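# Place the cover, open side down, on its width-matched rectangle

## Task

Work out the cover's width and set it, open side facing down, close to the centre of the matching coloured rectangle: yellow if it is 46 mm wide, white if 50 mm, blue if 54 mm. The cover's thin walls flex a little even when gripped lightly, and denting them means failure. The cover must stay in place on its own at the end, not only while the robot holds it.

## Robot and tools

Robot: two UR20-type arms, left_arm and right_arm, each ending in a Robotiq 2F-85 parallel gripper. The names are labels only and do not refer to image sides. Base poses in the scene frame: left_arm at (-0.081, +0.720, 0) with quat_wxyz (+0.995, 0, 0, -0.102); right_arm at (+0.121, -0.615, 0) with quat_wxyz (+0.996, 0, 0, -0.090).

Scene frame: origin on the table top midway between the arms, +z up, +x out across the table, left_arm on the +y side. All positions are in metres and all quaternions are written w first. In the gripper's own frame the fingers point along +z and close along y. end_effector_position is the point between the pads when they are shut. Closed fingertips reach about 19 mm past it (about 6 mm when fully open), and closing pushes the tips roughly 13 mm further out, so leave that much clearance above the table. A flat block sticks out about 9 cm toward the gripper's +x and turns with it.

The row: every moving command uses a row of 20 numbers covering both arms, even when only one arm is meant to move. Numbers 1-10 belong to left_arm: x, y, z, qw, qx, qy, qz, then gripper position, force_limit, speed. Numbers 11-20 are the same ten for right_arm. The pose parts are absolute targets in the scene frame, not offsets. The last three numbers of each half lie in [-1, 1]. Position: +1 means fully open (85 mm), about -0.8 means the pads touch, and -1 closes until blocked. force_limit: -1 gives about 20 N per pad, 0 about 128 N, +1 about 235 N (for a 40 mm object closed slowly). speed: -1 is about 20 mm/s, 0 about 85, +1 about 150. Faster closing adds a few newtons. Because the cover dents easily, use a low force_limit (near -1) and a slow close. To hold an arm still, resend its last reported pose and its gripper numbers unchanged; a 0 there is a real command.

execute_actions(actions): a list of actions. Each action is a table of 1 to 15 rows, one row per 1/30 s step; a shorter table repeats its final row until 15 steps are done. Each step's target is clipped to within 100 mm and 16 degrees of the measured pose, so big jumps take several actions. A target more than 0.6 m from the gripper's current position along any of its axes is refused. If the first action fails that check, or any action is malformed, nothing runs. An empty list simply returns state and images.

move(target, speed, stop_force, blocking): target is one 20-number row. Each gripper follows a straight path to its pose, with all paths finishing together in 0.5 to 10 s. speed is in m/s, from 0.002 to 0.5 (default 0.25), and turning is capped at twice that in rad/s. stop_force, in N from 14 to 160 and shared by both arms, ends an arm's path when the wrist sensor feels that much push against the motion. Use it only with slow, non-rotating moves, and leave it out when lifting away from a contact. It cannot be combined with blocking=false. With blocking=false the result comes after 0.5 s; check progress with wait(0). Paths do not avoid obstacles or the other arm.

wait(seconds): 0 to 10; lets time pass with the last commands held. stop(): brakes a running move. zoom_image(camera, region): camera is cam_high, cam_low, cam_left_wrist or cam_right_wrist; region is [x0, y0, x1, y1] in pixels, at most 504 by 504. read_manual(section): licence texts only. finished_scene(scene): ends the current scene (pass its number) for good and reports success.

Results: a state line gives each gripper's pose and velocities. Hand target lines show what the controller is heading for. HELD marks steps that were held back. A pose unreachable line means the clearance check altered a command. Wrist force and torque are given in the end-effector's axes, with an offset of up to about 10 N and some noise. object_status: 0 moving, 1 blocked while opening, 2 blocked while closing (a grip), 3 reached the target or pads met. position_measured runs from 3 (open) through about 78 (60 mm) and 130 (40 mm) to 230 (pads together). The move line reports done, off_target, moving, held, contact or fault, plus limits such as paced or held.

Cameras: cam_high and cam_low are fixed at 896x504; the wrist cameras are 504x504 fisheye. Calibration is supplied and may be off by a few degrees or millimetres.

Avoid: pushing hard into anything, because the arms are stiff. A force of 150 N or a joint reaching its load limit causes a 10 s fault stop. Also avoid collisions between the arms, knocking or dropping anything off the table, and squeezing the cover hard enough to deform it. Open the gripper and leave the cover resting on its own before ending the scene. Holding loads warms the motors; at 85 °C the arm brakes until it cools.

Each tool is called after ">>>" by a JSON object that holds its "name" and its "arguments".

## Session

>>> {"name": "execute_actions", "arguments": {"actions": []}}

Scene clock: 0.00 s.
left_arm: end_effector_position=(+0.8502, +0.4595, +0.1254) position_measured=3 object_status=3 end_effector_quat_wxyz=(+0.362, +0.903, -0.065, -0.221) end_effector_velocity=(-0.001, +0.000, +0.000) end_effector_angular_velocity=(+0.001, +0.001, -0.000) | right_arm: end_effector_position=(+0.3212, -0.6199, +0.3103) position_measured=3 object_status=3 end_effector_quat_wxyz=(-0.214, -0.235, +0.934, +0.161) end_effector_velocity=(+0.000, -0.000, +0.000) end_effector_angular_velocity=(-0.000, -0.000, -0.000)
Joint positions: left_arm=[-0.022 -1.019  1.887 -2.009 -2.36  -3.044] | right_arm=[-0.589 -2.206  2.548 -1.401 -1.759 -1.212]
Joint velocities: left_arm=[-0.    -0.001  0.001  0.001  0.001  0.   ] | right_arm=[-0. -0. -0. -0. -0.  0.]
Wrist force (N, on the end effector, along its own x y z axes, offset not removed): no reading
Wrist torque (N m, same axes, about the end effector's origin, offset not removed): no reading
Hand target (left_arm): +0.850, +0.459, +0.125; +0.362, +0.903, -0.065, -0.221
Hand target (right_arm): +0.321, -0.620, +0.310; -0.214, -0.235, +0.934, +0.161
camera_calibration (this result's frames):
cam_left_wrist: T_world_to_cam=[[0.0439195, -0.745979, 0.66452, 0.228434], [-0.71272, 0.442715, 0.54409, 0.359832], [-0.700073, -0.497512, -0.51223, 1.03705], [0, 0, 0, 1]] pos_world=[0.972435, 0.527047, 0.183627]
cam_right_wrist: T_world_to_cam=[[-0.403993, 0.839889, 0.362457, 0.543002], [0.885426, 0.458572, -0.0757158, 0.0492151], [-0.229806, 0.29034, -0.92892, 0.6895], [0, 0, 0, 1]] pos_world=[0.334244, -0.67882, 0.447402]

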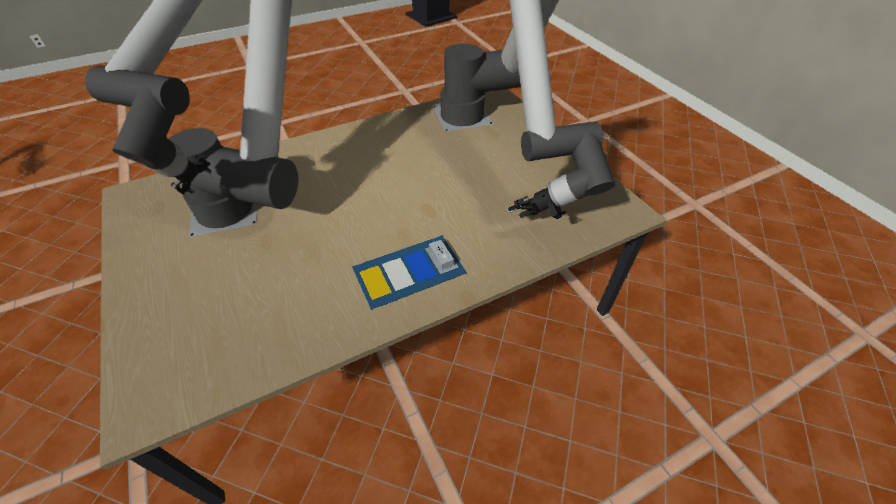

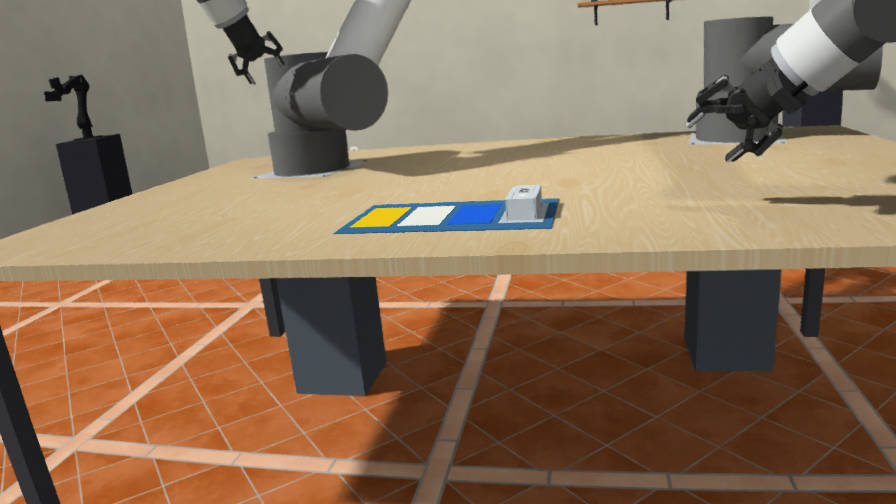

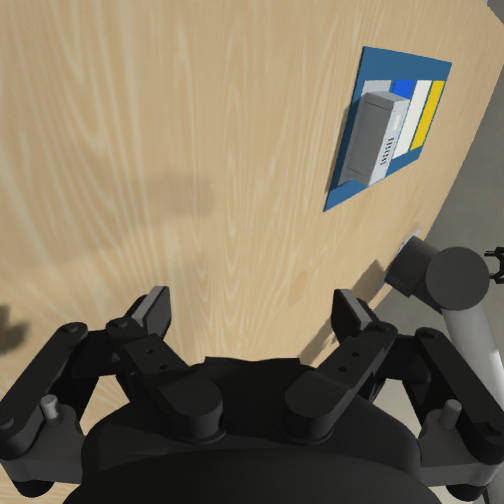

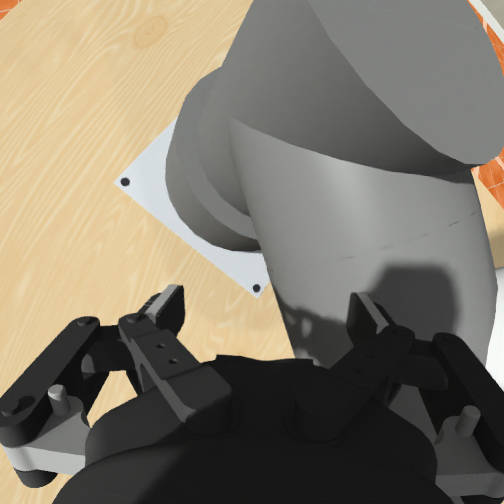

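>>> {"name": "zoom_image", "arguments": {"camera": "cam_high", "region": [345, 225, 475, 320]}}

>>> {"name": "zoom_image", "arguments": {"camera": "cam_low", "region": [490, 170, 570, 250]}}

>>> {"name": "zoom_image", "arguments": {"camera": "cam_high", "region": [415, 228, 475, 288]}}

>>> {"name": "zoom_image", "arguments": {"camera": "cam_left_wrist", "region": [300, 40, 480, 220]}}

Region (345, 225, 475, 320) of cam_high's 896x504 image, scaled by 3.877, with more detail than that image has; it fills the top 368 rows of this view, and the rest is white.

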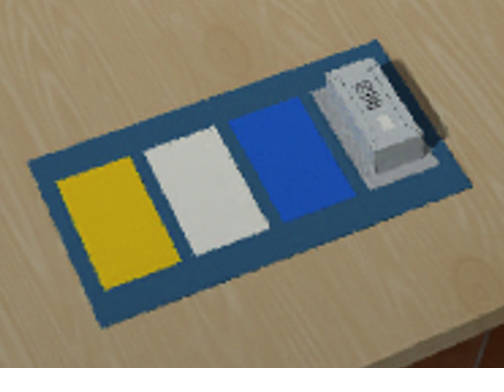

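Region (490, 170, 570, 250) of cam_low's 896x504 image, scaled by 6.300, with more detail than that image has.

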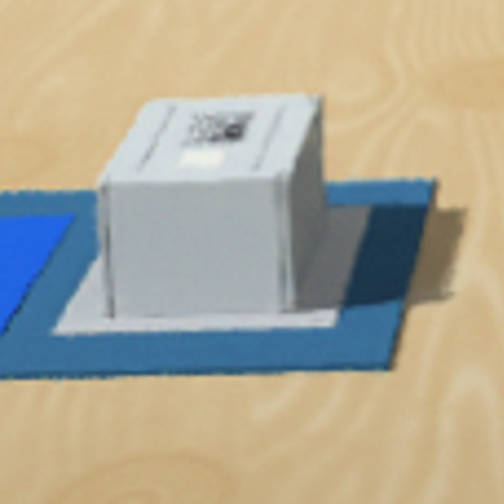

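Region (415, 228, 475, 288) of cam_high's 896x504 image, scaled by 8.400, with more detail than that image has.

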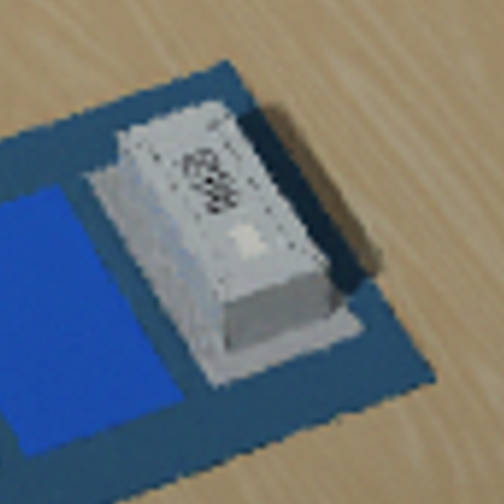

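Region (300, 40, 480, 220) of cam_left_wrist's 504x504 image, scaled by 2.800, with more detail than that image has.

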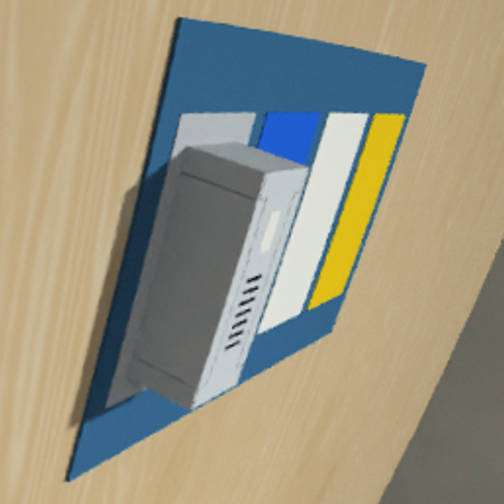

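>>> {"name": "move", "arguments": {"target": [0.835, 0.128, 0.072, 0, 0.99998, -0.0061, 0, 1, -1, -1, 0.3212, -0.6199, 0.3103, -0.214, -0.235, 0.934, 0.161, 1, -1, -1], "speed": 0.33}}

Scene clock: 37.80 s.
left_arm: end_effector_position=(+0.8354, +0.1280, +0.0724) position_measured=3 object_status=3 end_effector_quat_wxyz=(+0.001, +1.000, -0.006, +0.000) end_effector_velocity=(+0.001, -0.000, -0.003) end_effector_angular_velocity=(+0.010, -0.002, +0.004) | right_arm: end_effector_position=(+0.3212, -0.6199, +0.3103) position_measured=3 object_status=3 end_effector_quat_wxyz=(-0.214, -0.235, +0.934, +0.161) end_effector_velocity=(-0.000, +0.001, -0.000) end_effector_angular_velocity=(-0.000, +0.000, +0.002)
Joint positions: left_arm=[-0.555 -1.032  1.901 -2.441 -1.572 -3.889] | right_arm=[-0.589 -2.206  2.548 -1.401 -1.759 -1.213]
Joint velocities: left_arm=[-0.003  0.003 -0.003  0.005  0.009 -0.007] | right_arm=[ 0.001 -0.001  0.     0.001 -0.    -0.   ]
Wrist force (N, on the end effector, along its own x y z axes, offset not removed): left_arm=[-3.3 -4.4 3.9] | right_arm=[-1.0 -7.7 4.6]
Wrist torque (N m, same axes, about the end effector's origin, offset not removed): left_arm=[-0.89 0.42 0.24] | right_arm=[-1.53 0.78 -0.01]
Hand target (left_arm): +0.835, +0.128, +0.072; +0.000, +1.000, -0.006, +0.000
Hand target (right_arm): +0.321, -0.620, +0.310; -0.214, -0.235, +0.934, +0.161
Off the commanded pose (left_arm): 0.001 m, 0 deg.
Off the commanded pose (right_arm): 0.000 m, 0 deg.
move: done
camera_calibration (this result's frames):
cam_left_wrist: T_world_to_cam=[[-0.000195524, -0.999797, -0.0201354, 0.13601], [-0.951461, -0.00601109, 0.307711, 0.798915], [-0.30777, 0.0192182, -0.951267, 0.472511], [0, 0, 0, 1]] pos_world=[0.905587, 0.131704, 0.206387]
cam_right_wrist: T_world_to_cam=[[-0.404392, 0.839388, 0.363174, 0.542617], [0.885159, 0.459119, -0.0755226, 0.0496222], [-0.230133, 0.290926, -0.928656, 0.689873], [0, 0, 0, 1]] pos_world=[0.334269, -0.67895, 0.447338]

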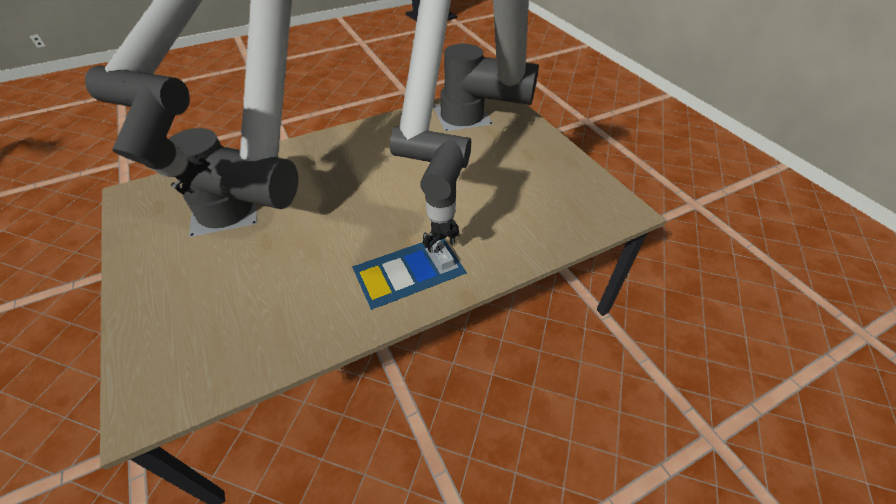

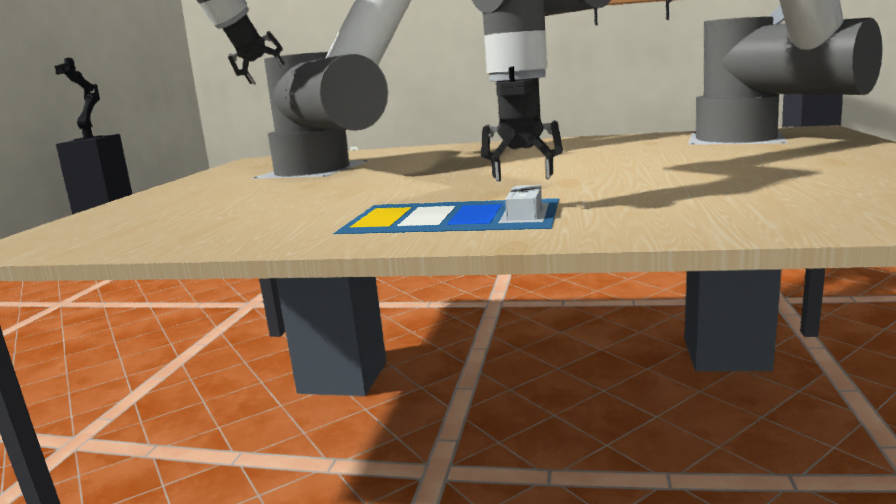

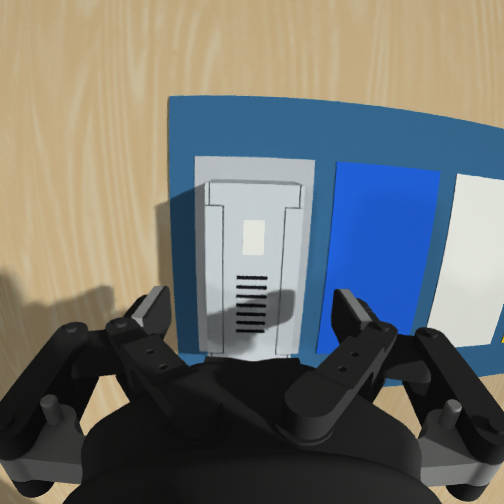

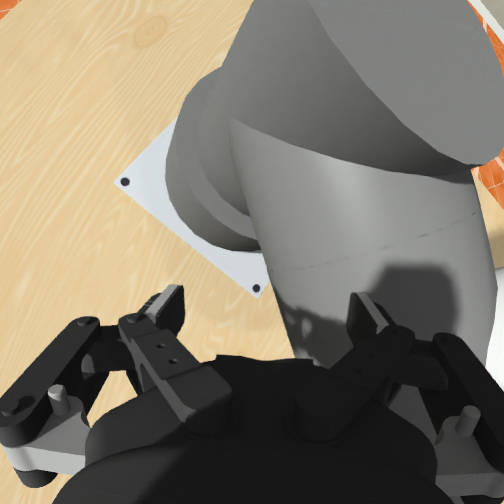

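>>> {"name": "execute_actions", "arguments": {"actions": []}}

>>> {"name": "zoom_image", "arguments": {"camera": "cam_left_wrist", "region": [142, 144, 362, 364]}}

>>> {"name": "zoom_image", "arguments": {"camera": "cam_left_wrist", "region": [185, 150, 255, 220]}}

>>> {"name": "zoom_image", "arguments": {"camera": "cam_left_wrist", "region": [275, 150, 345, 220]}}

>>> {"name": "zoom_image", "arguments": {"camera": "cam_low", "region": [470, 120, 580, 230]}}

Scene clock: 44.13 s.
left_arm: end_effector_position=(+0.8354, +0.1277, +0.0722) position_measured=3 object_status=3 end_effector_quat_wxyz=(+0.000, +1.000, -0.006, +0.000) end_effector_velocity=(+0.001, +0.002, +0.001) end_effector_angular_velocity=(-0.000, +0.000, +0.002) | right_arm: end_effector_position=(+0.3212, -0.6199, +0.3103) position_measured=3 object_status=3 end_effector_quat_wxyz=(-0.214, -0.235, +0.934, +0.161) end_effector_velocity=(+0.001, -0.001, +0.000) end_effector_angular_velocity=(+0.000, -0.000, -0.001)
Joint positions: left_arm=[-0.555 -1.032  1.901 -2.44  -1.571 -3.89 ] | right_arm=[-0.589 -2.206  2.548 -1.401 -1.759 -1.213]
Joint velocities: left_arm=[ 0.002 -0.    -0.001  0.001 -0.    -0.   ] | right_arm=[-0.001  0.001 -0.001 -0.     0.    -0.   ]
Wrist force (N, on the end effector, along its own x y z axes, offset not removed): left_arm=[-3.8 -1.1 4.3] | right_arm=[-0.2 -6.9 4.0]
Wrist torque (N m, same axes, about the end effector's origin, offset not removed): left_arm=[-0.20 0.53 0.27] | right_arm=[-1.26 0.64 -0.08]
Hand target (left_arm): +0.835, +0.128, +0.072; +0.000, +1.000, -0.006, +0.000
Hand target (right_arm): +0.321, -0.620, +0.310; -0.214, -0.235, +0.934, +0.161
Off the commanded pose (left_arm): 0.001 m, 0 deg.
Off the commanded pose (right_arm): 0.000 m, 0 deg.
camera_calibration (this result's frames):
cam_left_wrist: T_world_to_cam=[[0.0000289464, -0.999776, -0.02117, 0.135526], [-0.951572, -0.00653575, 0.307356, 0.799125], [-0.307426, 0.0201359, -0.951359, 0.472006], [0, 0, 0, 1]] pos_world=[0.905528, 0.131214, 0.2063]
cam_right_wrist: T_world_to_cam=[[-0.404392, 0.839388, 0.363174, 0.542616], [0.885159, 0.459119, -0.0755224, 0.0496224], [-0.230133, 0.290926, -0.928655, 0.689874], [0, 0, 0, 1]] pos_world=[0.334269, -0.678951, 0.447338]

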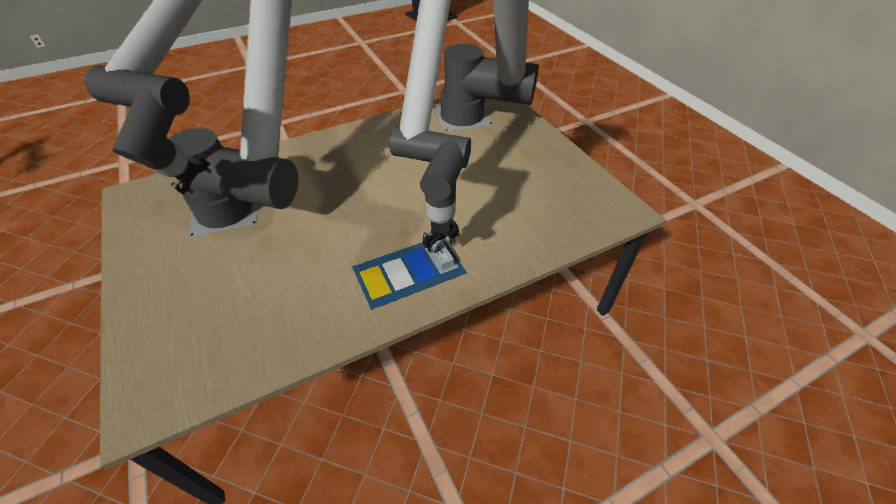

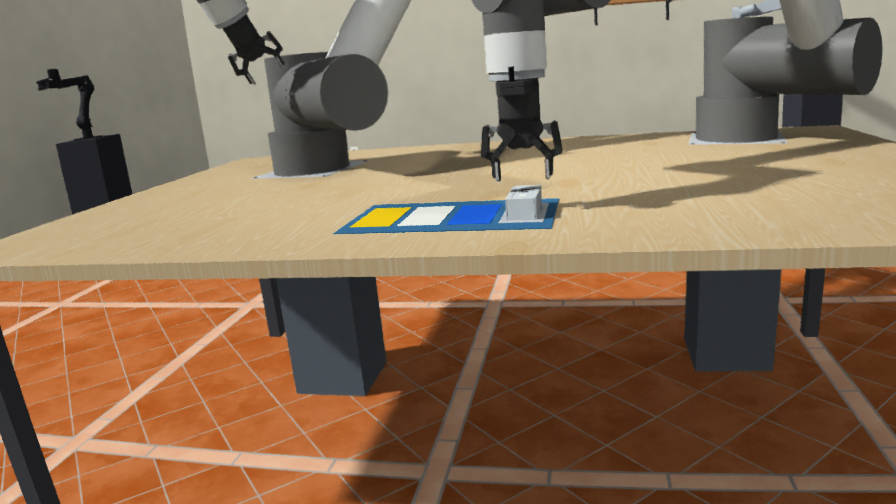

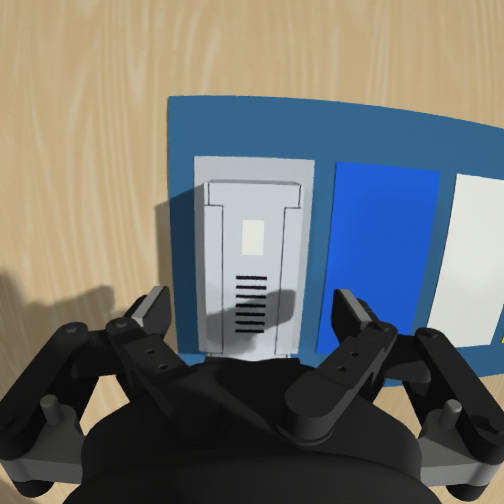

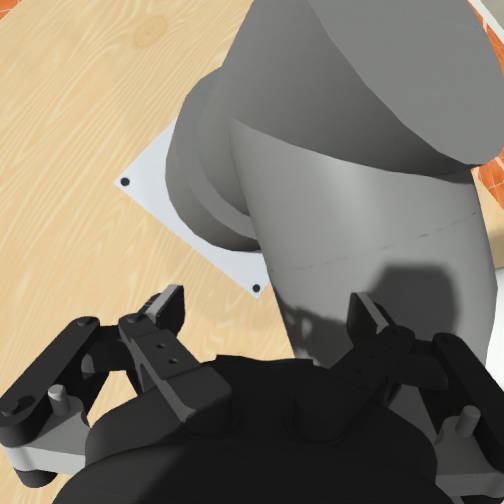

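Region (142, 144, 362, 364) of cam_left_wrist's 504x504 image, scaled by 2.291, with more detail than that image has.

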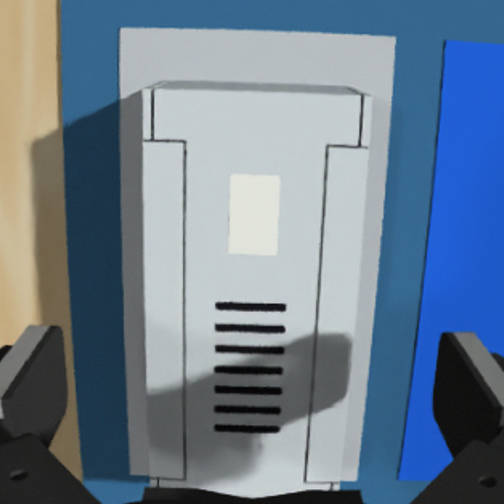

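Region (185, 150, 255, 220) of cam_left_wrist's 504x504 image, scaled by 7.200, with more detail than that image has.

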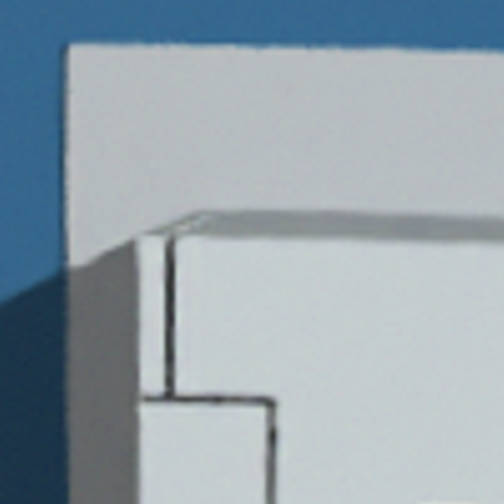

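Region (275, 150, 345, 220) of cam_left_wrist's 504x504 image, scaled by 7.200, with more detail than that image has.

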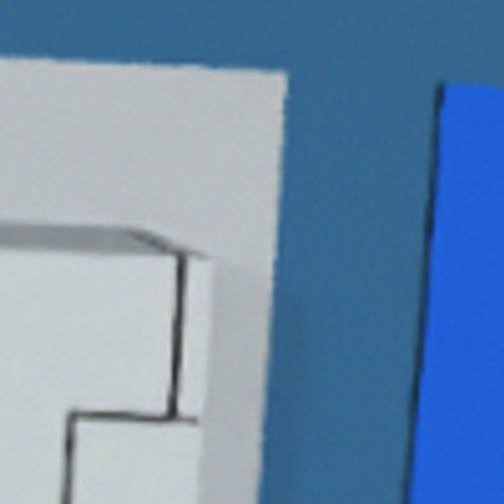

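Region (470, 120, 580, 230) of cam_low's 896x504 image, scaled by 4.582, with more detail than that image has.

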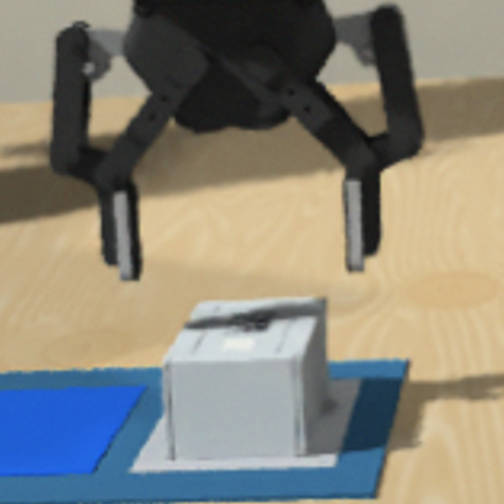

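>>> {"name": "execute_actions", "arguments": {"actions": [[[0.8353, 0.1277, 0.07215, 0, 0.99998, -0.0064, 0, 1, -1, -1, 0.3212, -0.6199, 0.3103, -0.214, -0.235, 0.934, 0.161, 1, -1, -1],[0.8352, 0.1277, 0.07184, 0, 0.99998, -0.0068, 0, 1, -1, -1, 0.3212, -0.6199, 0.3103, -0.214, -0.235, 0.934, 0.161, 1, -1, -1],[0.8351, 0.1277, 0.07108, 0, 0.99997, -0.0073, 0, 1, -1, -1, 0.3212, -0.6199, 0.3103, -0.214, -0.235, 0.934, 0.161, 1, -1, -1],[0.835, 0.1277, 0.06976, 0, 0.99997, -0.0078, 0, 1, -1, -1, 0.3212, -0.6199, 0.3103, -0.214, -0.235, 0.934, 0.161, 1, -1, -1],[0.8349, 0.1277, 0.06783, 0, 0.99997, -0.0083, 0, 1, -1, -1, 0.3212, -0.6199, 0.3103, -0.214, -0.235, 0.934, 0.161, 1, -1, -1],[0.8348, 0.1277, 0.06532, 0, 0.99996, -0.0088, 0, 1, -1, -1, 0.3212, -0.6199, 0.3103, -0.214, -0.235, 0.934, 0.161, 1, -1, -1],[0.8347, 0.1277, 0.06228, 0, 0.99996, -0.0093, 0, 1, -1, -1, 0.3212, -0.6199, 0.3103, -0.214, -0.235, 0.934, 0.161, 1, -1, -1],[0.8346, 0.1277, 0.0588, 0, 0.99995, -0.0097, 0, 1, -1, -1, 0.3212, -0.6199, 0.3103, -0.214, -0.235, 0.934, 0.161, 1, -1, -1],[0.8345, 0.1277, 0.05503, 0, 0.99995, -0.01, 0, 1, -1, -1, 0.3212, -0.6199, 0.3103, -0.214, -0.235, 0.934, 0.161, 1, -1, -1],[0.8345, 0.1277, 0.0511, 0, 0.99995, -0.01, 0, 0.4, -1, 0, 0.3212, -0.6199, 0.3103, -0.214, -0.235, 0.934, 0.161, 1, -1, -1],[0.8345, 0.1277, 0.04717, 0, 0.99995, -0.01, 0, 0.4, -1, 0, 0.3212, -0.6199, 0.3103, -0.214, -0.235, 0.934, 0.161, 1, -1, -1],[0.8345, 0.1277, 0.0434, 0, 0.99995, -0.01, 0, 0.4, -1, 0, 0.3212, -0.6199, 0.3103, -0.214, -0.235, 0.934, 0.161, 1, -1, -1],[0.8345, 0.1277, 0.03992, 0, 0.99995, -0.01, 0, 0.4, -1, 0, 0.3212, -0.6199, 0.3103, -0.214, -0.235, 0.934, 0.161, 1, -1, -1],[0.8345, 0.1277, 0.03688, 0, 0.99995, -0.01, 0, 0.4, -1, 0, 0.3212, -0.6199, 0.3103, -0.214, -0.235, 0.934, 0.161, 1, -1, -1],[0.8345, 0.1277, 0.03437, 0, 0.99995, -0.01, 0, 0.4, -1, 0, 0.3212, -0.6199, 0.3103, -0.214, -0.235, 0.934, 0.161, 1, -1, -1]],[[0.8345, 0.1277, 0.03244, 0, 0.99995, -0.01, 0, 0.4, -1, 0, 0.3212, -0.6199, 0.3103, -0.214, -0.235, 0.934, 0.161, 1, -1, -1],[0.8345, 0.1277, 0.03112, 0, 0.99995, -0.01, 0, 0.4, -1, 0, 0.3212, -0.6199, 0.3103, -0.214, -0.235, 0.934, 0.161, 1, -1, -1],[0.8345, 0.1277, 0.03036, 0, 0.99995, -0.01, 0, 0.4, -1, 0, 0.3212, -0.6199, 0.3103, -0.214, -0.235, 0.934, 0.161, 1, -1, -1],[0.8345, 0.1277, 0.03005, 0, 0.99995, -0.01, 0, 0.4, -1, 0, 0.3212, -0.6199, 0.3103, -0.214, -0.235, 0.934, 0.161, 1, -1, -1],[0.8345, 0.1277, 0.03, 0, 0.99995, -0.01, 0, 0.4, -1, 0, 0.3212, -0.6199, 0.3103, -0.214, -0.235, 0.934, 0.161, 1, -1, -1],[0.8345, 0.1277, 0.03, 0, 0.99995, -0.01, 0, 0.4, -1, 0, 0.3212, -0.6199, 0.3103, -0.214, -0.235, 0.934, 0.161, 1, -1, -1],[0.8345, 0.1277, 0.03, 0, 0.99995, -0.01, 0, 0.4, -1, 0, 0.3212, -0.6199, 0.3103, -0.214, -0.235, 0.934, 0.161, 1, -1, -1],[0.8345, 0.1277, 0.03, 0, 0.99995, -0.01, 0, 0.4, -1, 0, 0.3212, -0.6199, 0.3103, -0.214, -0.235, 0.934, 0.161, 1, -1, -1],[0.8345, 0.1277, 0.03, 0, 0.99995, -0.01, 0, 0.4, -1, 0, 0.3212, -0.6199, 0.3103, -0.214, -0.235, 0.934, 0.161, 1, -1, -1],[0.8345, 0.1277, 0.03, 0, 0.99995, -0.01, 0, 0.4, -1, 0, 0.3212, -0.6199, 0.3103, -0.214, -0.235, 0.934, 0.161, 1, -1, -1],[0.8345, 0.1277, 0.03, 0, 0.99995, -0.01, 0, 0.4, -1, 0, 0.3212, -0.6199, 0.3103, -0.214, -0.235, 0.934, 0.161, 1, -1, -1],[0.8345, 0.1277, 0.03, 0, 0.99995, -0.01, 0, 0.235, -1, -1, 0.3212, -0.6199, 0.3103, -0.214, -0.235, 0.934, 0.161, 1, -1, -1]]]}}

>>> {"name": "wait", "arguments": {"seconds": 0.7}}

>>> {"name": "zoom_image", "arguments": {"camera": "cam_left_wrist", "region": [142, 144, 362, 364]}}

Scene clock: 92.33 s.
left_arm: end_effector_position=(+0.8345, +0.1277, +0.0303) position_measured=80 object_status=0 end_effector_quat_wxyz=(+0.000, +1.000, -0.010, +0.000) end_effector_velocity=(+0.001, -0.000, -0.002) end_effector_angular_velocity=(-0.002, -0.002, +0.000) | right_arm: end_effector_position=(+0.3212, -0.6199, +0.3103) position_measured=3 object_status=3 end_effector_quat_wxyz=(-0.214, -0.235, +0.934, +0.161) end_effector_velocity=(-0.000, +0.000, -0.001) end_effector_angular_velocity=(+0.001, +0.001, -0.001)
Joint positions: left_arm=[-0.556 -0.992  1.913 -2.492 -1.571 -3.882] | right_arm=[-0.589 -2.206  2.548 -1.401 -1.759 -1.213]
Joint velocities: left_arm=[ 0.     0.003  0.    -0.006  0.     0.   ] | right_arm=[-0.     0.001  0.001 -0.     0.     0.001]
Wrist force (N, on the end effector, along its own x y z axes, offset not removed): left_arm=[-2.6 -2.6 5.8] | right_arm=[0.5 -6.4 3.2]
Wrist torque (N m, same axes, about the end effector's origin, offset not removed): left_arm=[-0.53 0.26 0.25] | right_arm=[-1.18 0.44 0.01]
Hand target (left_arm): +0.835, +0.128, +0.030; -0.000, +1.000, -0.010, -0.000
Hand target (right_arm): +0.321, -0.620, +0.310; -0.214, -0.235, +0.934, +0.161
Off the commanded pose (left_arm): 0.000 m, 0 deg.
Off the commanded pose (right_arm): 0.000 m, 0 deg.
Step readings (end_effector_position; steps 1 to 15: 1st action; 16 to 30: 2nd action):
0: left_arm (+0.8354, +0.1277, +0.0722) | right_arm (+0.3212, -0.6199, +0.3103)
1: left_arm (+0.8354, +0.1277, +0.0722) | right_arm (+0.3212, -0.6199, +0.3103)
2: left_arm (+0.8354, +0.1277, +0.0722) | right_arm (+0.3212, -0.6199, +0.3103)
4: left_arm (+0.8353, +0.1277, +0.0720) | right_arm (+0.3212, -0.6199, +0.3103)
8: left_arm (+0.8352, +0.1276, +0.0687) | right_arm (+0.3212, -0.6199, +0.3103)
15: left_arm (+0.8345, +0.1277, +0.0490) | right_arm (+0.3212, -0.6199, +0.3103)
16: left_arm (+0.8345, +0.1277, +0.0458) | right_arm (+0.3212, -0.6199, +0.3103)
17: left_arm (+0.8344, +0.1278, +0.0428) | right_arm (+0.3212, -0.6199, +0.3103)
19: left_arm (+0.8344, +0.1278, +0.0378) | right_arm (+0.3212, -0.6199, +0.3103)
23: left_arm (+0.8344, +0.1277, +0.0325) | right_arm (+0.3212, -0.6199, +0.3103)
30: end_effector_position above
camera_calibration (this result's frames):
cam_left_wrist: T_world_to_cam=[[-0.00834228, -0.999734, -0.0214816, 0.141622], [-0.951374, 0.00131984, 0.308037, 0.809983], [-0.307926, 0.0230068, -0.951132, 0.431905], [0, 0, 0, 1]] pos_world=[0.904773, 0.130579, 0.164337]
cam_right_wrist: T_world_to_cam=[[-0.404392, 0.839388, 0.363174, 0.542616], [0.885159, 0.459119, -0.0755226, 0.0496226], [-0.230133, 0.290926, -0.928655, 0.689874], [0, 0, 0, 1]] pos_world=[0.334269, -0.678951, 0.447338]

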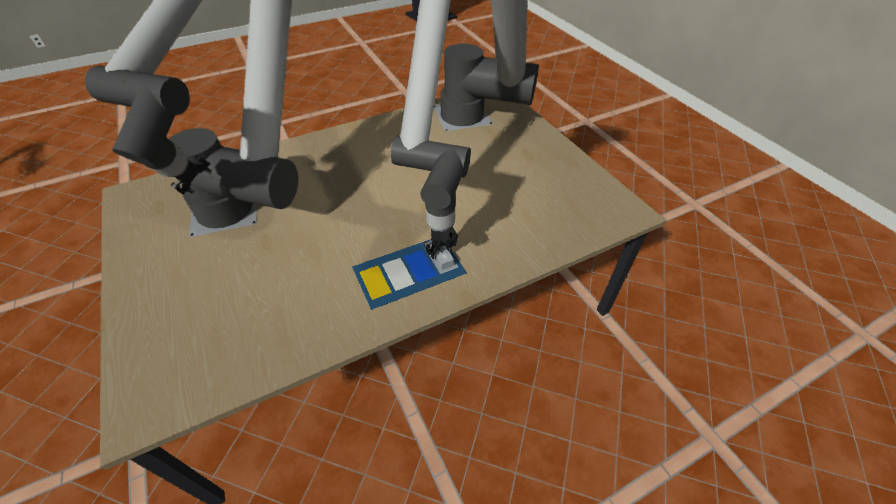

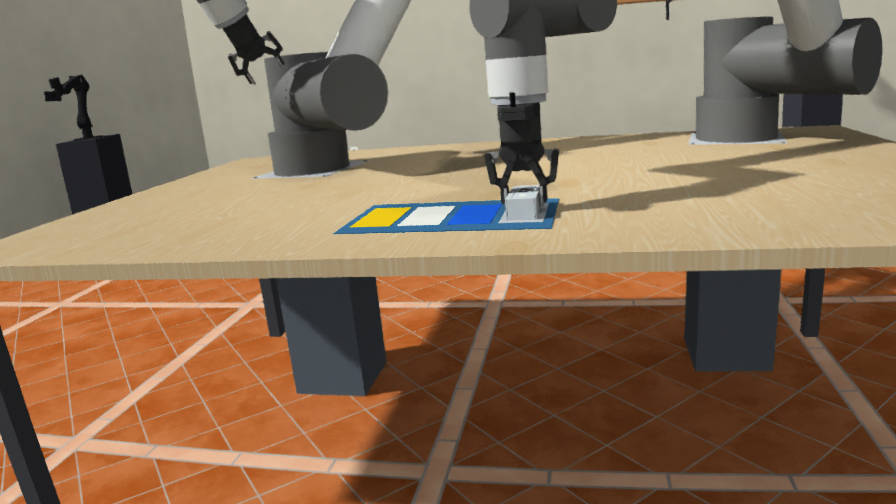

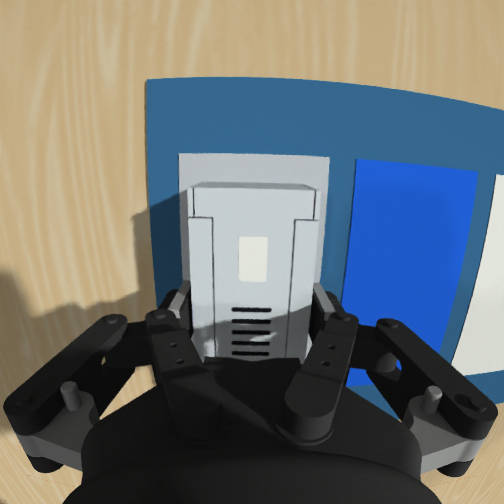

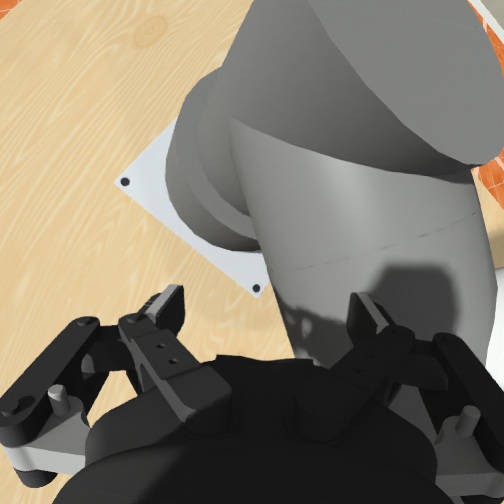

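Scene clock: 93.03 s.
left_arm: end_effector_position=(+0.8345, +0.1277, +0.0300) position_measured=98 object_status=2 end_effector_quat_wxyz=(+0.000, +1.000, -0.010, +0.000) end_effector_velocity=(-0.000, -0.001, -0.001) end_effector_angular_velocity=(+0.001, +0.001, -0.000) | right_arm: end_effector_position=(+0.3212, -0.6199, +0.3103) position_measured=3 object_status=3 end_effector_quat_wxyz=(-0.214, -0.235, +0.934, +0.161) end_effector_velocity=(+0.000, +0.000, -0.000) end_effector_angular_velocity=(+0.000, +0.000, +0.000)
Joint positions: left_arm=[-0.556 -0.992  1.913 -2.492 -1.571 -3.882] | right_arm=[-0.589 -2.206  2.548 -1.401 -1.759 -1.213]
Joint velocities: left_arm=[-0.001  0.001 -0.     0.001 -0.    -0.   ] | right_arm=[ 0.     0.001 -0.    -0.     0.     0.   ]
Wrist force (N, on the end effector, along its own x y z axes, offset not removed): left_arm=[-2.0 -2.9 0.4] | right_arm=[-0.1 -6.9 3.4]
Wrist torque (N m, same axes, about the end effector's origin, offset not removed): left_arm=[-0.51 0.09 0.27] | right_arm=[-1.34 0.57 0.00]
Hand target (left_arm): +0.835, +0.128, +0.030; -0.000, +1.000, -0.010, -0.000
Hand target (right_arm): +0.321, -0.620, +0.310; -0.214, -0.235, +0.934, +0.161
Off the commanded pose (left_arm): 0.000 m, 0 deg.
Off the commanded pose (right_arm): 0.000 m, 0 deg.
wait: 0.70 s; at rest by 0.53 s
camera_calibration (this result's frames):
cam_left_wrist: T_world_to_cam=[[-0.00835211, -0.999735, -0.0214646, 0.141613], [-0.951379, 0.00133486, 0.308019, 0.810094], [-0.307909, 0.0229936, -0.951138, 0.431594], [0, 0, 0, 1]] pos_world=[0.904781, 0.13057, 0.164021]
cam_right_wrist: T_world_to_cam=[[-0.404392, 0.839388, 0.363174, 0.542616], [0.885159, 0.459119, -0.0755225, 0.0496226], [-0.230133, 0.290926, -0.928655, 0.689874], [0, 0, 0, 1]] pos_world=[0.334269, -0.678951, 0.447338]

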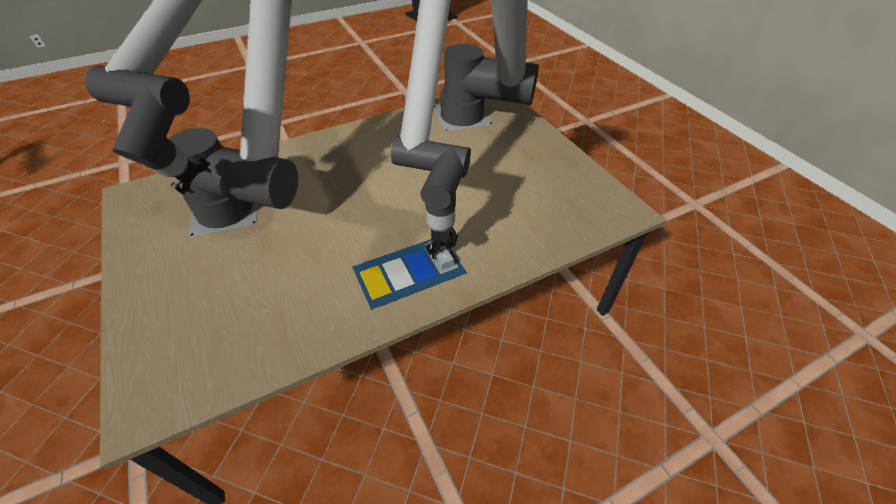

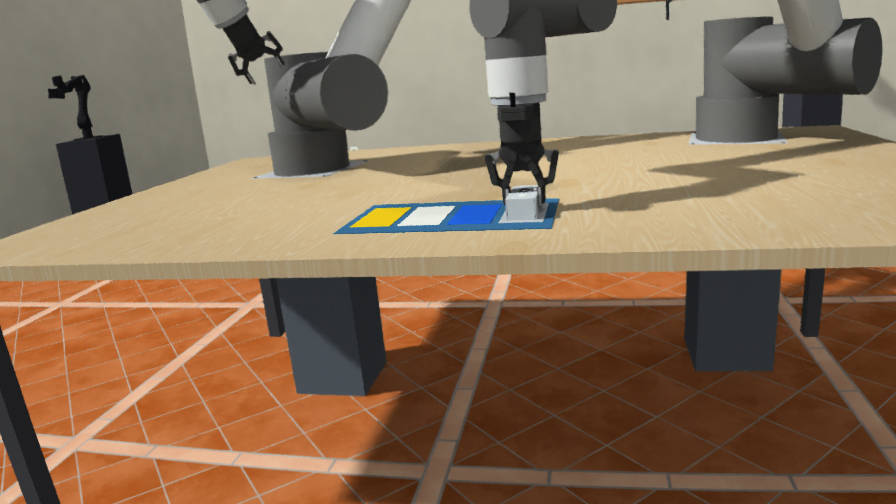

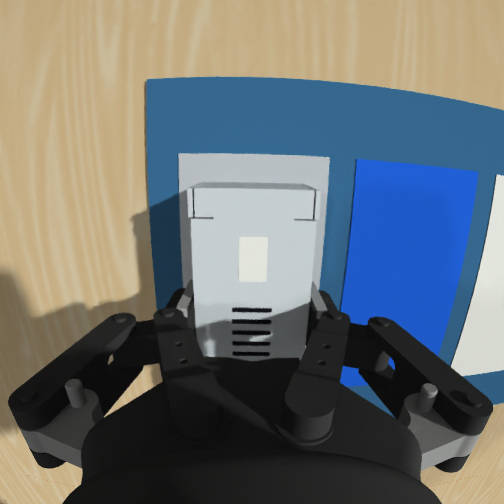

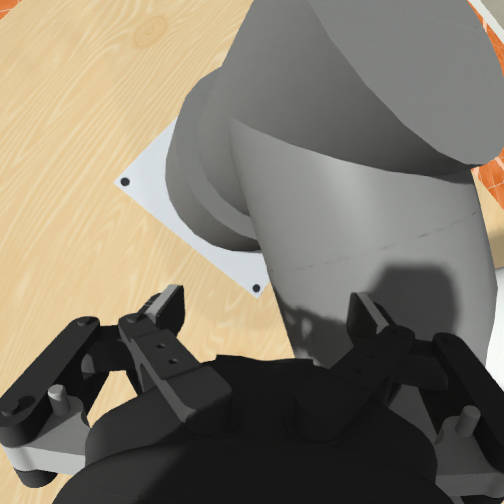

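Region (142, 144, 362, 364) of cam_left_wrist's 504x504 image, scaled by 2.291, with more detail than that image has.

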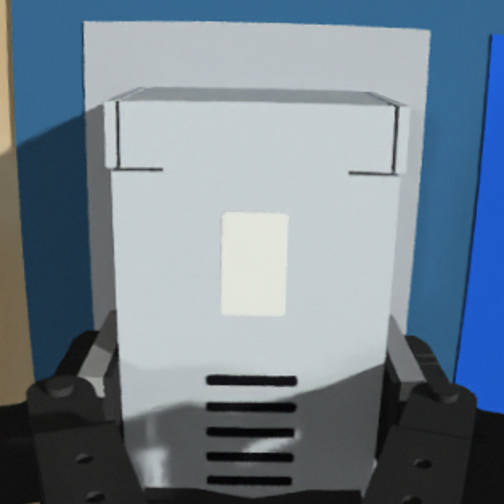

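>>> {"name": "execute_actions", "arguments": {"actions": [[[0.8345, 0.1277, 0.03006, 0, 0.99995, -0.01, 0, 0.235, -1, -1, 0.3212, -0.6199, 0.3103, -0.214, -0.235, 0.934, 0.161, 1, -1, -1],[0.8345, 0.1277, 0.03043, 0, 0.99995, -0.01, 0, 0.235, -1, -1, 0.3212, -0.6199, 0.3103, -0.214, -0.235, 0.934, 0.161, 1, -1, -1],[0.8345, 0.1277, 0.03124, 0, 0.99995, -0.01, 0, 0.235, -1, -1, 0.3212, -0.6199, 0.3103, -0.214, -0.235, 0.934, 0.161, 1, -1, -1],[0.8345, 0.1277, 0.03252, 0, 0.99995, -0.01, 0, 0.235, -1, -1, 0.3212, -0.6199, 0.3103, -0.214, -0.235, 0.934, 0.161, 1, -1, -1],[0.8345, 0.1277, 0.03416, 0, 0.99995, -0.01, 0, 0.235, -1, -1, 0.3212, -0.6199, 0.3103, -0.214, -0.235, 0.934, 0.161, 1, -1, -1],[0.8345, 0.1277, 0.036, 0, 0.99995, -0.01, 0, 0.235, -1, -1, 0.3212, -0.6199, 0.3103, -0.214, -0.235, 0.934, 0.161, 1, -1, -1],[0.8345, 0.12765, 0.03784, 0, 0.99995, -0.01, 0, 0.235, -1, -1, 0.3212, -0.6199, 0.3103, -0.214, -0.235, 0.934, 0.161, 1, -1, -1],[0.83449, 0.12735, 0.03948, 0, 0.99995, -0.01, 0, 0.235, -1, -1, 0.3212, -0.6199, 0.3103, -0.214, -0.235, 0.934, 0.161, 1, -1, -1],[0.83448, 0.1266, 0.04076, 0, 0.99995, -0.01, 0, 0.235, -1, -1, 0.3212, -0.6199, 0.3103, -0.214, -0.235, 0.934, 0.161, 1, -1, -1],[0.83445, 0.12525, 0.04157, 0, 0.99995, -0.01, 0, 0.235, -1, -1, 0.3212, -0.6199, 0.3103, -0.214, -0.235, 0.934, 0.161, 1, -1, -1],[0.83441, 0.12321, 0.04194, 0, 0.99995, -0.01, 0, 0.235, -1, -1, 0.3212, -0.6199, 0.3103, -0.214, -0.235, 0.934, 0.161, 1, -1, -1],[0.83435, 0.12043, 0.042, 0, 0.99995, -0.01, 0, 0.235, -1, -1, 0.3212, -0.6199, 0.3103, -0.214, -0.235, 0.934, 0.161, 1, -1, -1],[0.83428, 0.1169, 0.042, 0, 0.99995, -0.01, 0, 0.235, -1, -1, 0.3212, -0.6199, 0.3103, -0.214, -0.235, 0.934, 0.161, 1, -1, -1],[0.8342, 0.11265, 0.042, 0, 0.99995, -0.01, 0, 0.235, -1, -1, 0.3212, -0.6199, 0.3103, -0.214, -0.235, 0.934, 0.161, 1, -1, -1],[0.8341, 0.10774, 0.042, 0, 0.99995, -0.01, 0, 0.235, -1, -1, 0.3212, -0.6199, 0.3103, -0.214, -0.235, 0.934, 0.161, 1, -1, -1]],[[0.83399, 0.10225, 0.042, 0, 0.99995, -0.01, 0, 0.235, -1, -1, 0.3212, -0.6199, 0.3103, -0.214, -0.235, 0.934, 0.161, 1, -1, -1],[0.83387, 0.09629, 0.042, 0, 0.99995, -0.01, 0, 0.235, -1, -1, 0.3212, -0.6199, 0.3103, -0.214, -0.235, 0.934, 0.161, 1, -1, -1],[0.83375, 0.08997, 0.042, 0, 0.99995, -0.01, 0, 0.235, -1, -1, 0.3212, -0.6199, 0.3103, -0.214, -0.235, 0.934, 0.161, 1, -1, -1],[0.83362, 0.08345, 0.042, 0, 0.99995, -0.01, 0, 0.235, -1, -1, 0.3212, -0.6199, 0.3103, -0.214, -0.235, 0.934, 0.161, 1, -1, -1],[0.83348, 0.07685, 0.042, 0, 0.99995, -0.01, 0, 0.235, -1, -1, 0.3212, -0.6199, 0.3103, -0.214, -0.235, 0.934, 0.161, 1, -1, -1],[0.83335, 0.07033, 0.042, 0, 0.99995, -0.01, 0, 0.235, -1, -1, 0.3212, -0.6199, 0.3103, -0.214, -0.235, 0.934, 0.161, 1, -1, -1],[0.83323, 0.06401, 0.042, 0, 0.99995, -0.01, 0, 0.235, -1, -1, 0.3212, -0.6199, 0.3103, -0.214, -0.235, 0.934, 0.161, 1, -1, -1],[0.83311, 0.05805, 0.042, 0, 0.99995, -0.01, 0, 0.235, -1, -1, 0.3212, -0.6199, 0.3103, -0.214, -0.235, 0.934, 0.161, 1, -1, -1],[0.833, 0.05256, 0.042, 0, 0.99995, -0.01, 0, 0.235, -1, -1, 0.3212, -0.6199, 0.3103, -0.214, -0.235, 0.934, 0.161, 1, -1, -1],[0.8329, 0.04765, 0.042, 0, 0.99995, -0.01, 0, 0.235, -1, -1, 0.3212, -0.6199, 0.3103, -0.214, -0.235, 0.934, 0.161, 1, -1, -1],[0.83282, 0.0434, 0.042, 0, 0.99995, -0.01, 0, 0.235, -1, -1, 0.3212, -0.6199, 0.3103, -0.214, -0.235, 0.934, 0.161, 1, -1, -1],[0.83275, 0.03987, 0.042, 0, 0.99995, -0.01, 0, 0.235, -1, -1, 0.3212, -0.6199, 0.3103, -0.214, -0.235, 0.934, 0.161, 1, -1, -1],[0.83269, 0.03709, 0.04197, 0, 0.99995, -0.01, 0, 0.235, -1, -1, 0.3212, -0.6199, 0.3103, -0.214, -0.235, 0.934, 0.161, 1, -1, -1],[0.83265, 0.03505, 0.04178, 0, 0.99995, -0.01, 0, 0.235, -1, -1, 0.3212, -0.6199, 0.3103, -0.214, -0.235, 0.934, 0.161, 1, -1, -1],[0.83262, 0.0337, 0.04134, 0, 0.99995, -0.01, 0, 0.235, -1, -1, 0.3212, -0.6199, 0.3103, -0.214, -0.235, 0.934, 0.161, 1, -1, -1]],[[0.83261, 0.03295, 0.04061, 0, 0.99995, -0.01, 0, 0.235, -1, -1, 0.3212, -0.6199, 0.3103, -0.214, -0.235, 0.934, 0.161, 1, -1, -1],[0.8326, 0.03265, 0.03961, 0, 0.99995, -0.01, 0, 0.235, -1, -1, 0.3212, -0.6199, 0.3103, -0.214, -0.235, 0.934, 0.161, 1, -1, -1],[0.8326, 0.0326, 0.03838, 0, 0.99995, -0.01, 0, 0.235, -1, -1, 0.3212, -0.6199, 0.3103, -0.214, -0.235, 0.934, 0.161, 1, -1, -1],[0.8326, 0.0326, 0.03701, 0, 0.99995, -0.01, 0, 0.235, -1, -1, 0.3212, -0.6199, 0.3103, -0.214, -0.235, 0.934, 0.161, 1, -1, -1],[0.8326, 0.0326, 0.03559, 0, 0.99995, -0.01, 0, 0.235, -1, -1, 0.3212, -0.6199, 0.3103, -0.214, -0.235, 0.934, 0.161, 1, -1, -1],[0.8326, 0.0326, 0.03422, 0, 0.99995, -0.01, 0, 0.235, -1, -1, 0.3212, -0.6199, 0.3103, -0.214, -0.235, 0.934, 0.161, 1, -1, -1],[0.8326, 0.0326, 0.03299, 0, 0.99995, -0.01, 0, 0.235, -1, -1, 0.3212, -0.6199, 0.3103, -0.214, -0.235, 0.934, 0.161, 1, -1, -1],[0.8326, 0.0326, 0.03199, 0, 0.99995, -0.01, 0, 0.235, -1, -1, 0.3212, -0.6199, 0.3103, -0.214, -0.235, 0.934, 0.161, 1, -1, -1],[0.8326, 0.0326, 0.03126, 0, 0.99995, -0.01, 0, 0.235, -1, -1, 0.3212, -0.6199, 0.3103, -0.214, -0.235, 0.934, 0.161, 1, -1, -1],[0.8326, 0.0326, 0.03082, 0, 0.99995, -0.01, 0, 0.235, -1, -1, 0.3212, -0.6199, 0.3103, -0.214, -0.235, 0.934, 0.161, 1, -1, -1],[0.8326, 0.0326, 0.03063, 0, 0.99995, -0.01, 0, 0.235, -1, -1, 0.3212, -0.6199, 0.3103, -0.214, -0.235, 0.934, 0.161, 1, -1, -1],[0.8326, 0.0326, 0.0306, 0, 0.99995, -0.01, 0, 0.235, -1, -1, 0.3212, -0.6199, 0.3103, -0.214, -0.235, 0.934, 0.161, 1, -1, -1]]]}}

Scene clock: 130.00 s.
left_arm: end_effector_position=(+0.8326, +0.0328, +0.0317) position_measured=99 object_status=2 end_effector_quat_wxyz=(-0.000, +1.000, -0.010, -0.000) end_effector_velocity=(-0.001, -0.003, -0.010) end_effector_angular_velocity=(-0.000, +0.001, -0.001) | right_arm: end_effector_position=(+0.3212, -0.6199, +0.3103) position_measured=3 object_status=3 end_effector_quat_wxyz=(-0.214, -0.235, +0.934, +0.161) end_effector_velocity=(-0.000, +0.000, +0.000) end_effector_angular_velocity=(-0.001, -0.001, +0.001)
Joint positions: left_arm=[-0.618 -0.953  1.829 -2.447 -1.571 -3.944] | right_arm=[-0.589 -2.206  2.548 -1.401 -1.759 -1.213]
Joint velocities: left_arm=[-0.002  0.01  -0.    -0.009 -0.001 -0.001] | right_arm=[ 0.001 -0.002 -0.     0.     0.     0.   ]
Wrist force (N, on the end effector, along its own x y z axes, offset not removed): left_arm=[-3.1 -0.2 5.4] | right_arm=[-1.6 -8.2 3.6]
Wrist torque (N m, same axes, about the end effector's origin, offset not removed): left_arm=[-0.08 0.40 0.25] | right_arm=[-1.58 0.89 -0.09]
Hand target (left_arm): +0.833, +0.033, +0.031; +0.000, +1.000, -0.010, +0.000
Hand target (right_arm): +0.321, -0.620, +0.310; -0.214, -0.235, +0.934, +0.161
Off the commanded pose (left_arm): 0.001 m, 0 deg.
Off the commanded pose (right_arm): 0.000 m, 0 deg.
Step readings (end_effector_position; steps 1 to 15: 1st action; 16 to 30: 2nd action; 31 to 45: 3rd action):
0: left_arm (+0.8345, +0.1277, +0.0300) | right_arm (+0.3212, -0.6199, +0.3103)
1: left_arm (+0.8345, +0.1277, +0.0300) | right_arm (+0.3212, -0.6199, +0.3103)
2: left_arm (+0.8345, +0.1277, +0.0300) | right_arm (+0.3212, -0.6199, +0.3103)
4: left_arm (+0.8345, +0.1277, +0.0301) | right_arm (+0.3212, -0.6199, +0.3103)
8: left_arm (+0.8343, +0.1279, +0.0329) | right_arm (+0.3212, -0.6199, +0.3103)
15: left_arm (+0.8343, +0.1219, +0.0404) | right_arm (+0.3212, -0.6199, +0.3103)
16: left_arm (+0.8342, +0.1192, +0.0408) | right_arm (+0.3212, -0.6199, +0.3103)
17: left_arm (+0.8342, +0.1159, +0.0412) | right_arm (+0.3212, -0.6199, +0.3103)
19: left_arm (+0.8339, +0.1076, +0.0416) | right_arm (+0.3212, -0.6199, +0.3103)
23: left_arm (+0.8333, +0.0859, +0.0421) | right_arm (+0.3212, -0.6199, +0.3103)
30: left_arm (+0.8325, +0.0490, +0.0422) | right_arm (+0.3212, -0.6199, +0.3103)
31: left_arm (+0.8324, +0.0454, +0.0421) | right_arm (+0.3212, -0.6199, +0.3103)
32: left_arm (+0.8324, +0.0424, +0.0419) | right_arm (+0.3212, -0.6199, +0.3103)
34: left_arm (+0.8324, +0.0382, +0.0409) | right_arm (+0.3212, -0.6199, +0.3103)
38: left_arm (+0.8324, +0.0344, +0.0371) | right_arm (+0.3212, -0.6199, +0.3103)
45: end_effector_position above
camera_calibration (this result's frames):
cam_left_wrist: T_world_to_cam=[[-0.00833786, -0.999734, -0.0214915, 0.0468297], [-0.951356, 0.00131129, 0.30809, 0.80784], [-0.30798, 0.0230149, -0.951114, 0.434813], [0, 0, 0, 1]] pos_world=[0.902847, 0.0357508, 0.165676]
cam_right_wrist: T_world_to_cam=[[-0.404392, 0.839388, 0.363174, 0.542616], [0.885159, 0.459119, -0.0755225, 0.0496224], [-0.230133, 0.290926, -0.928655, 0.689874], [0, 0, 0, 1]] pos_world=[0.334269, -0.678951, 0.447338]

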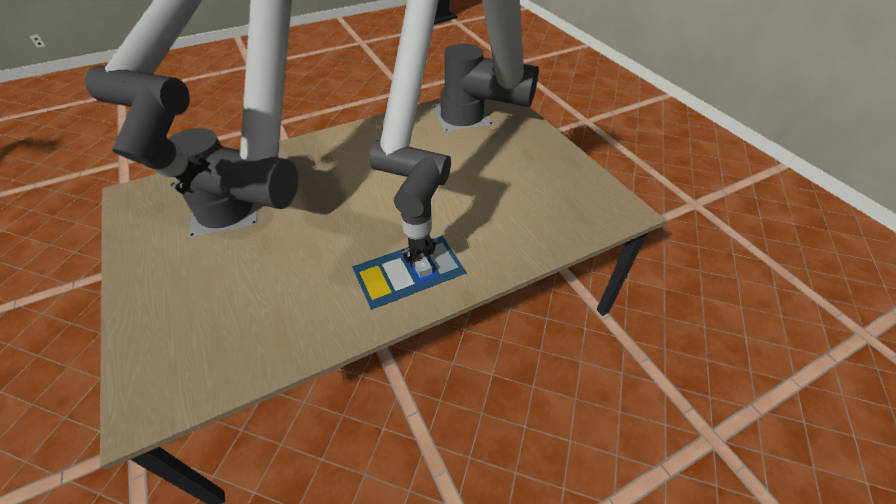

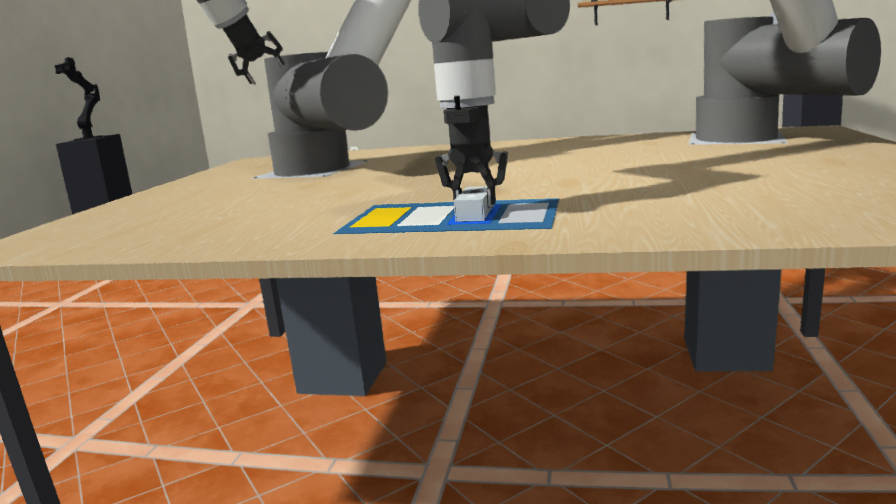

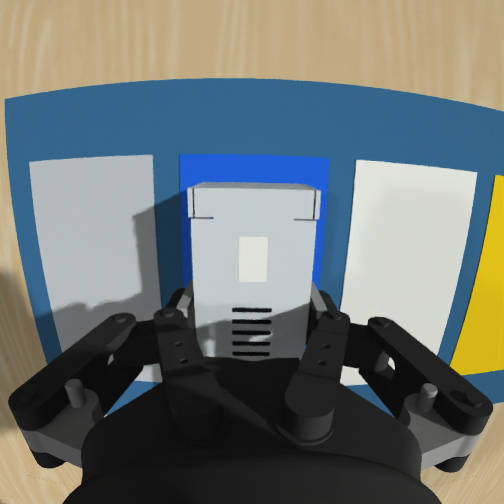

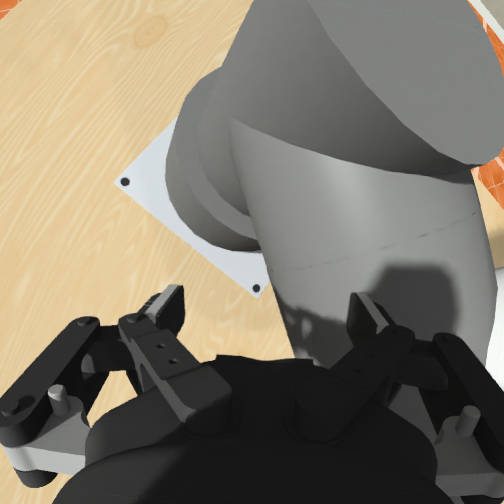

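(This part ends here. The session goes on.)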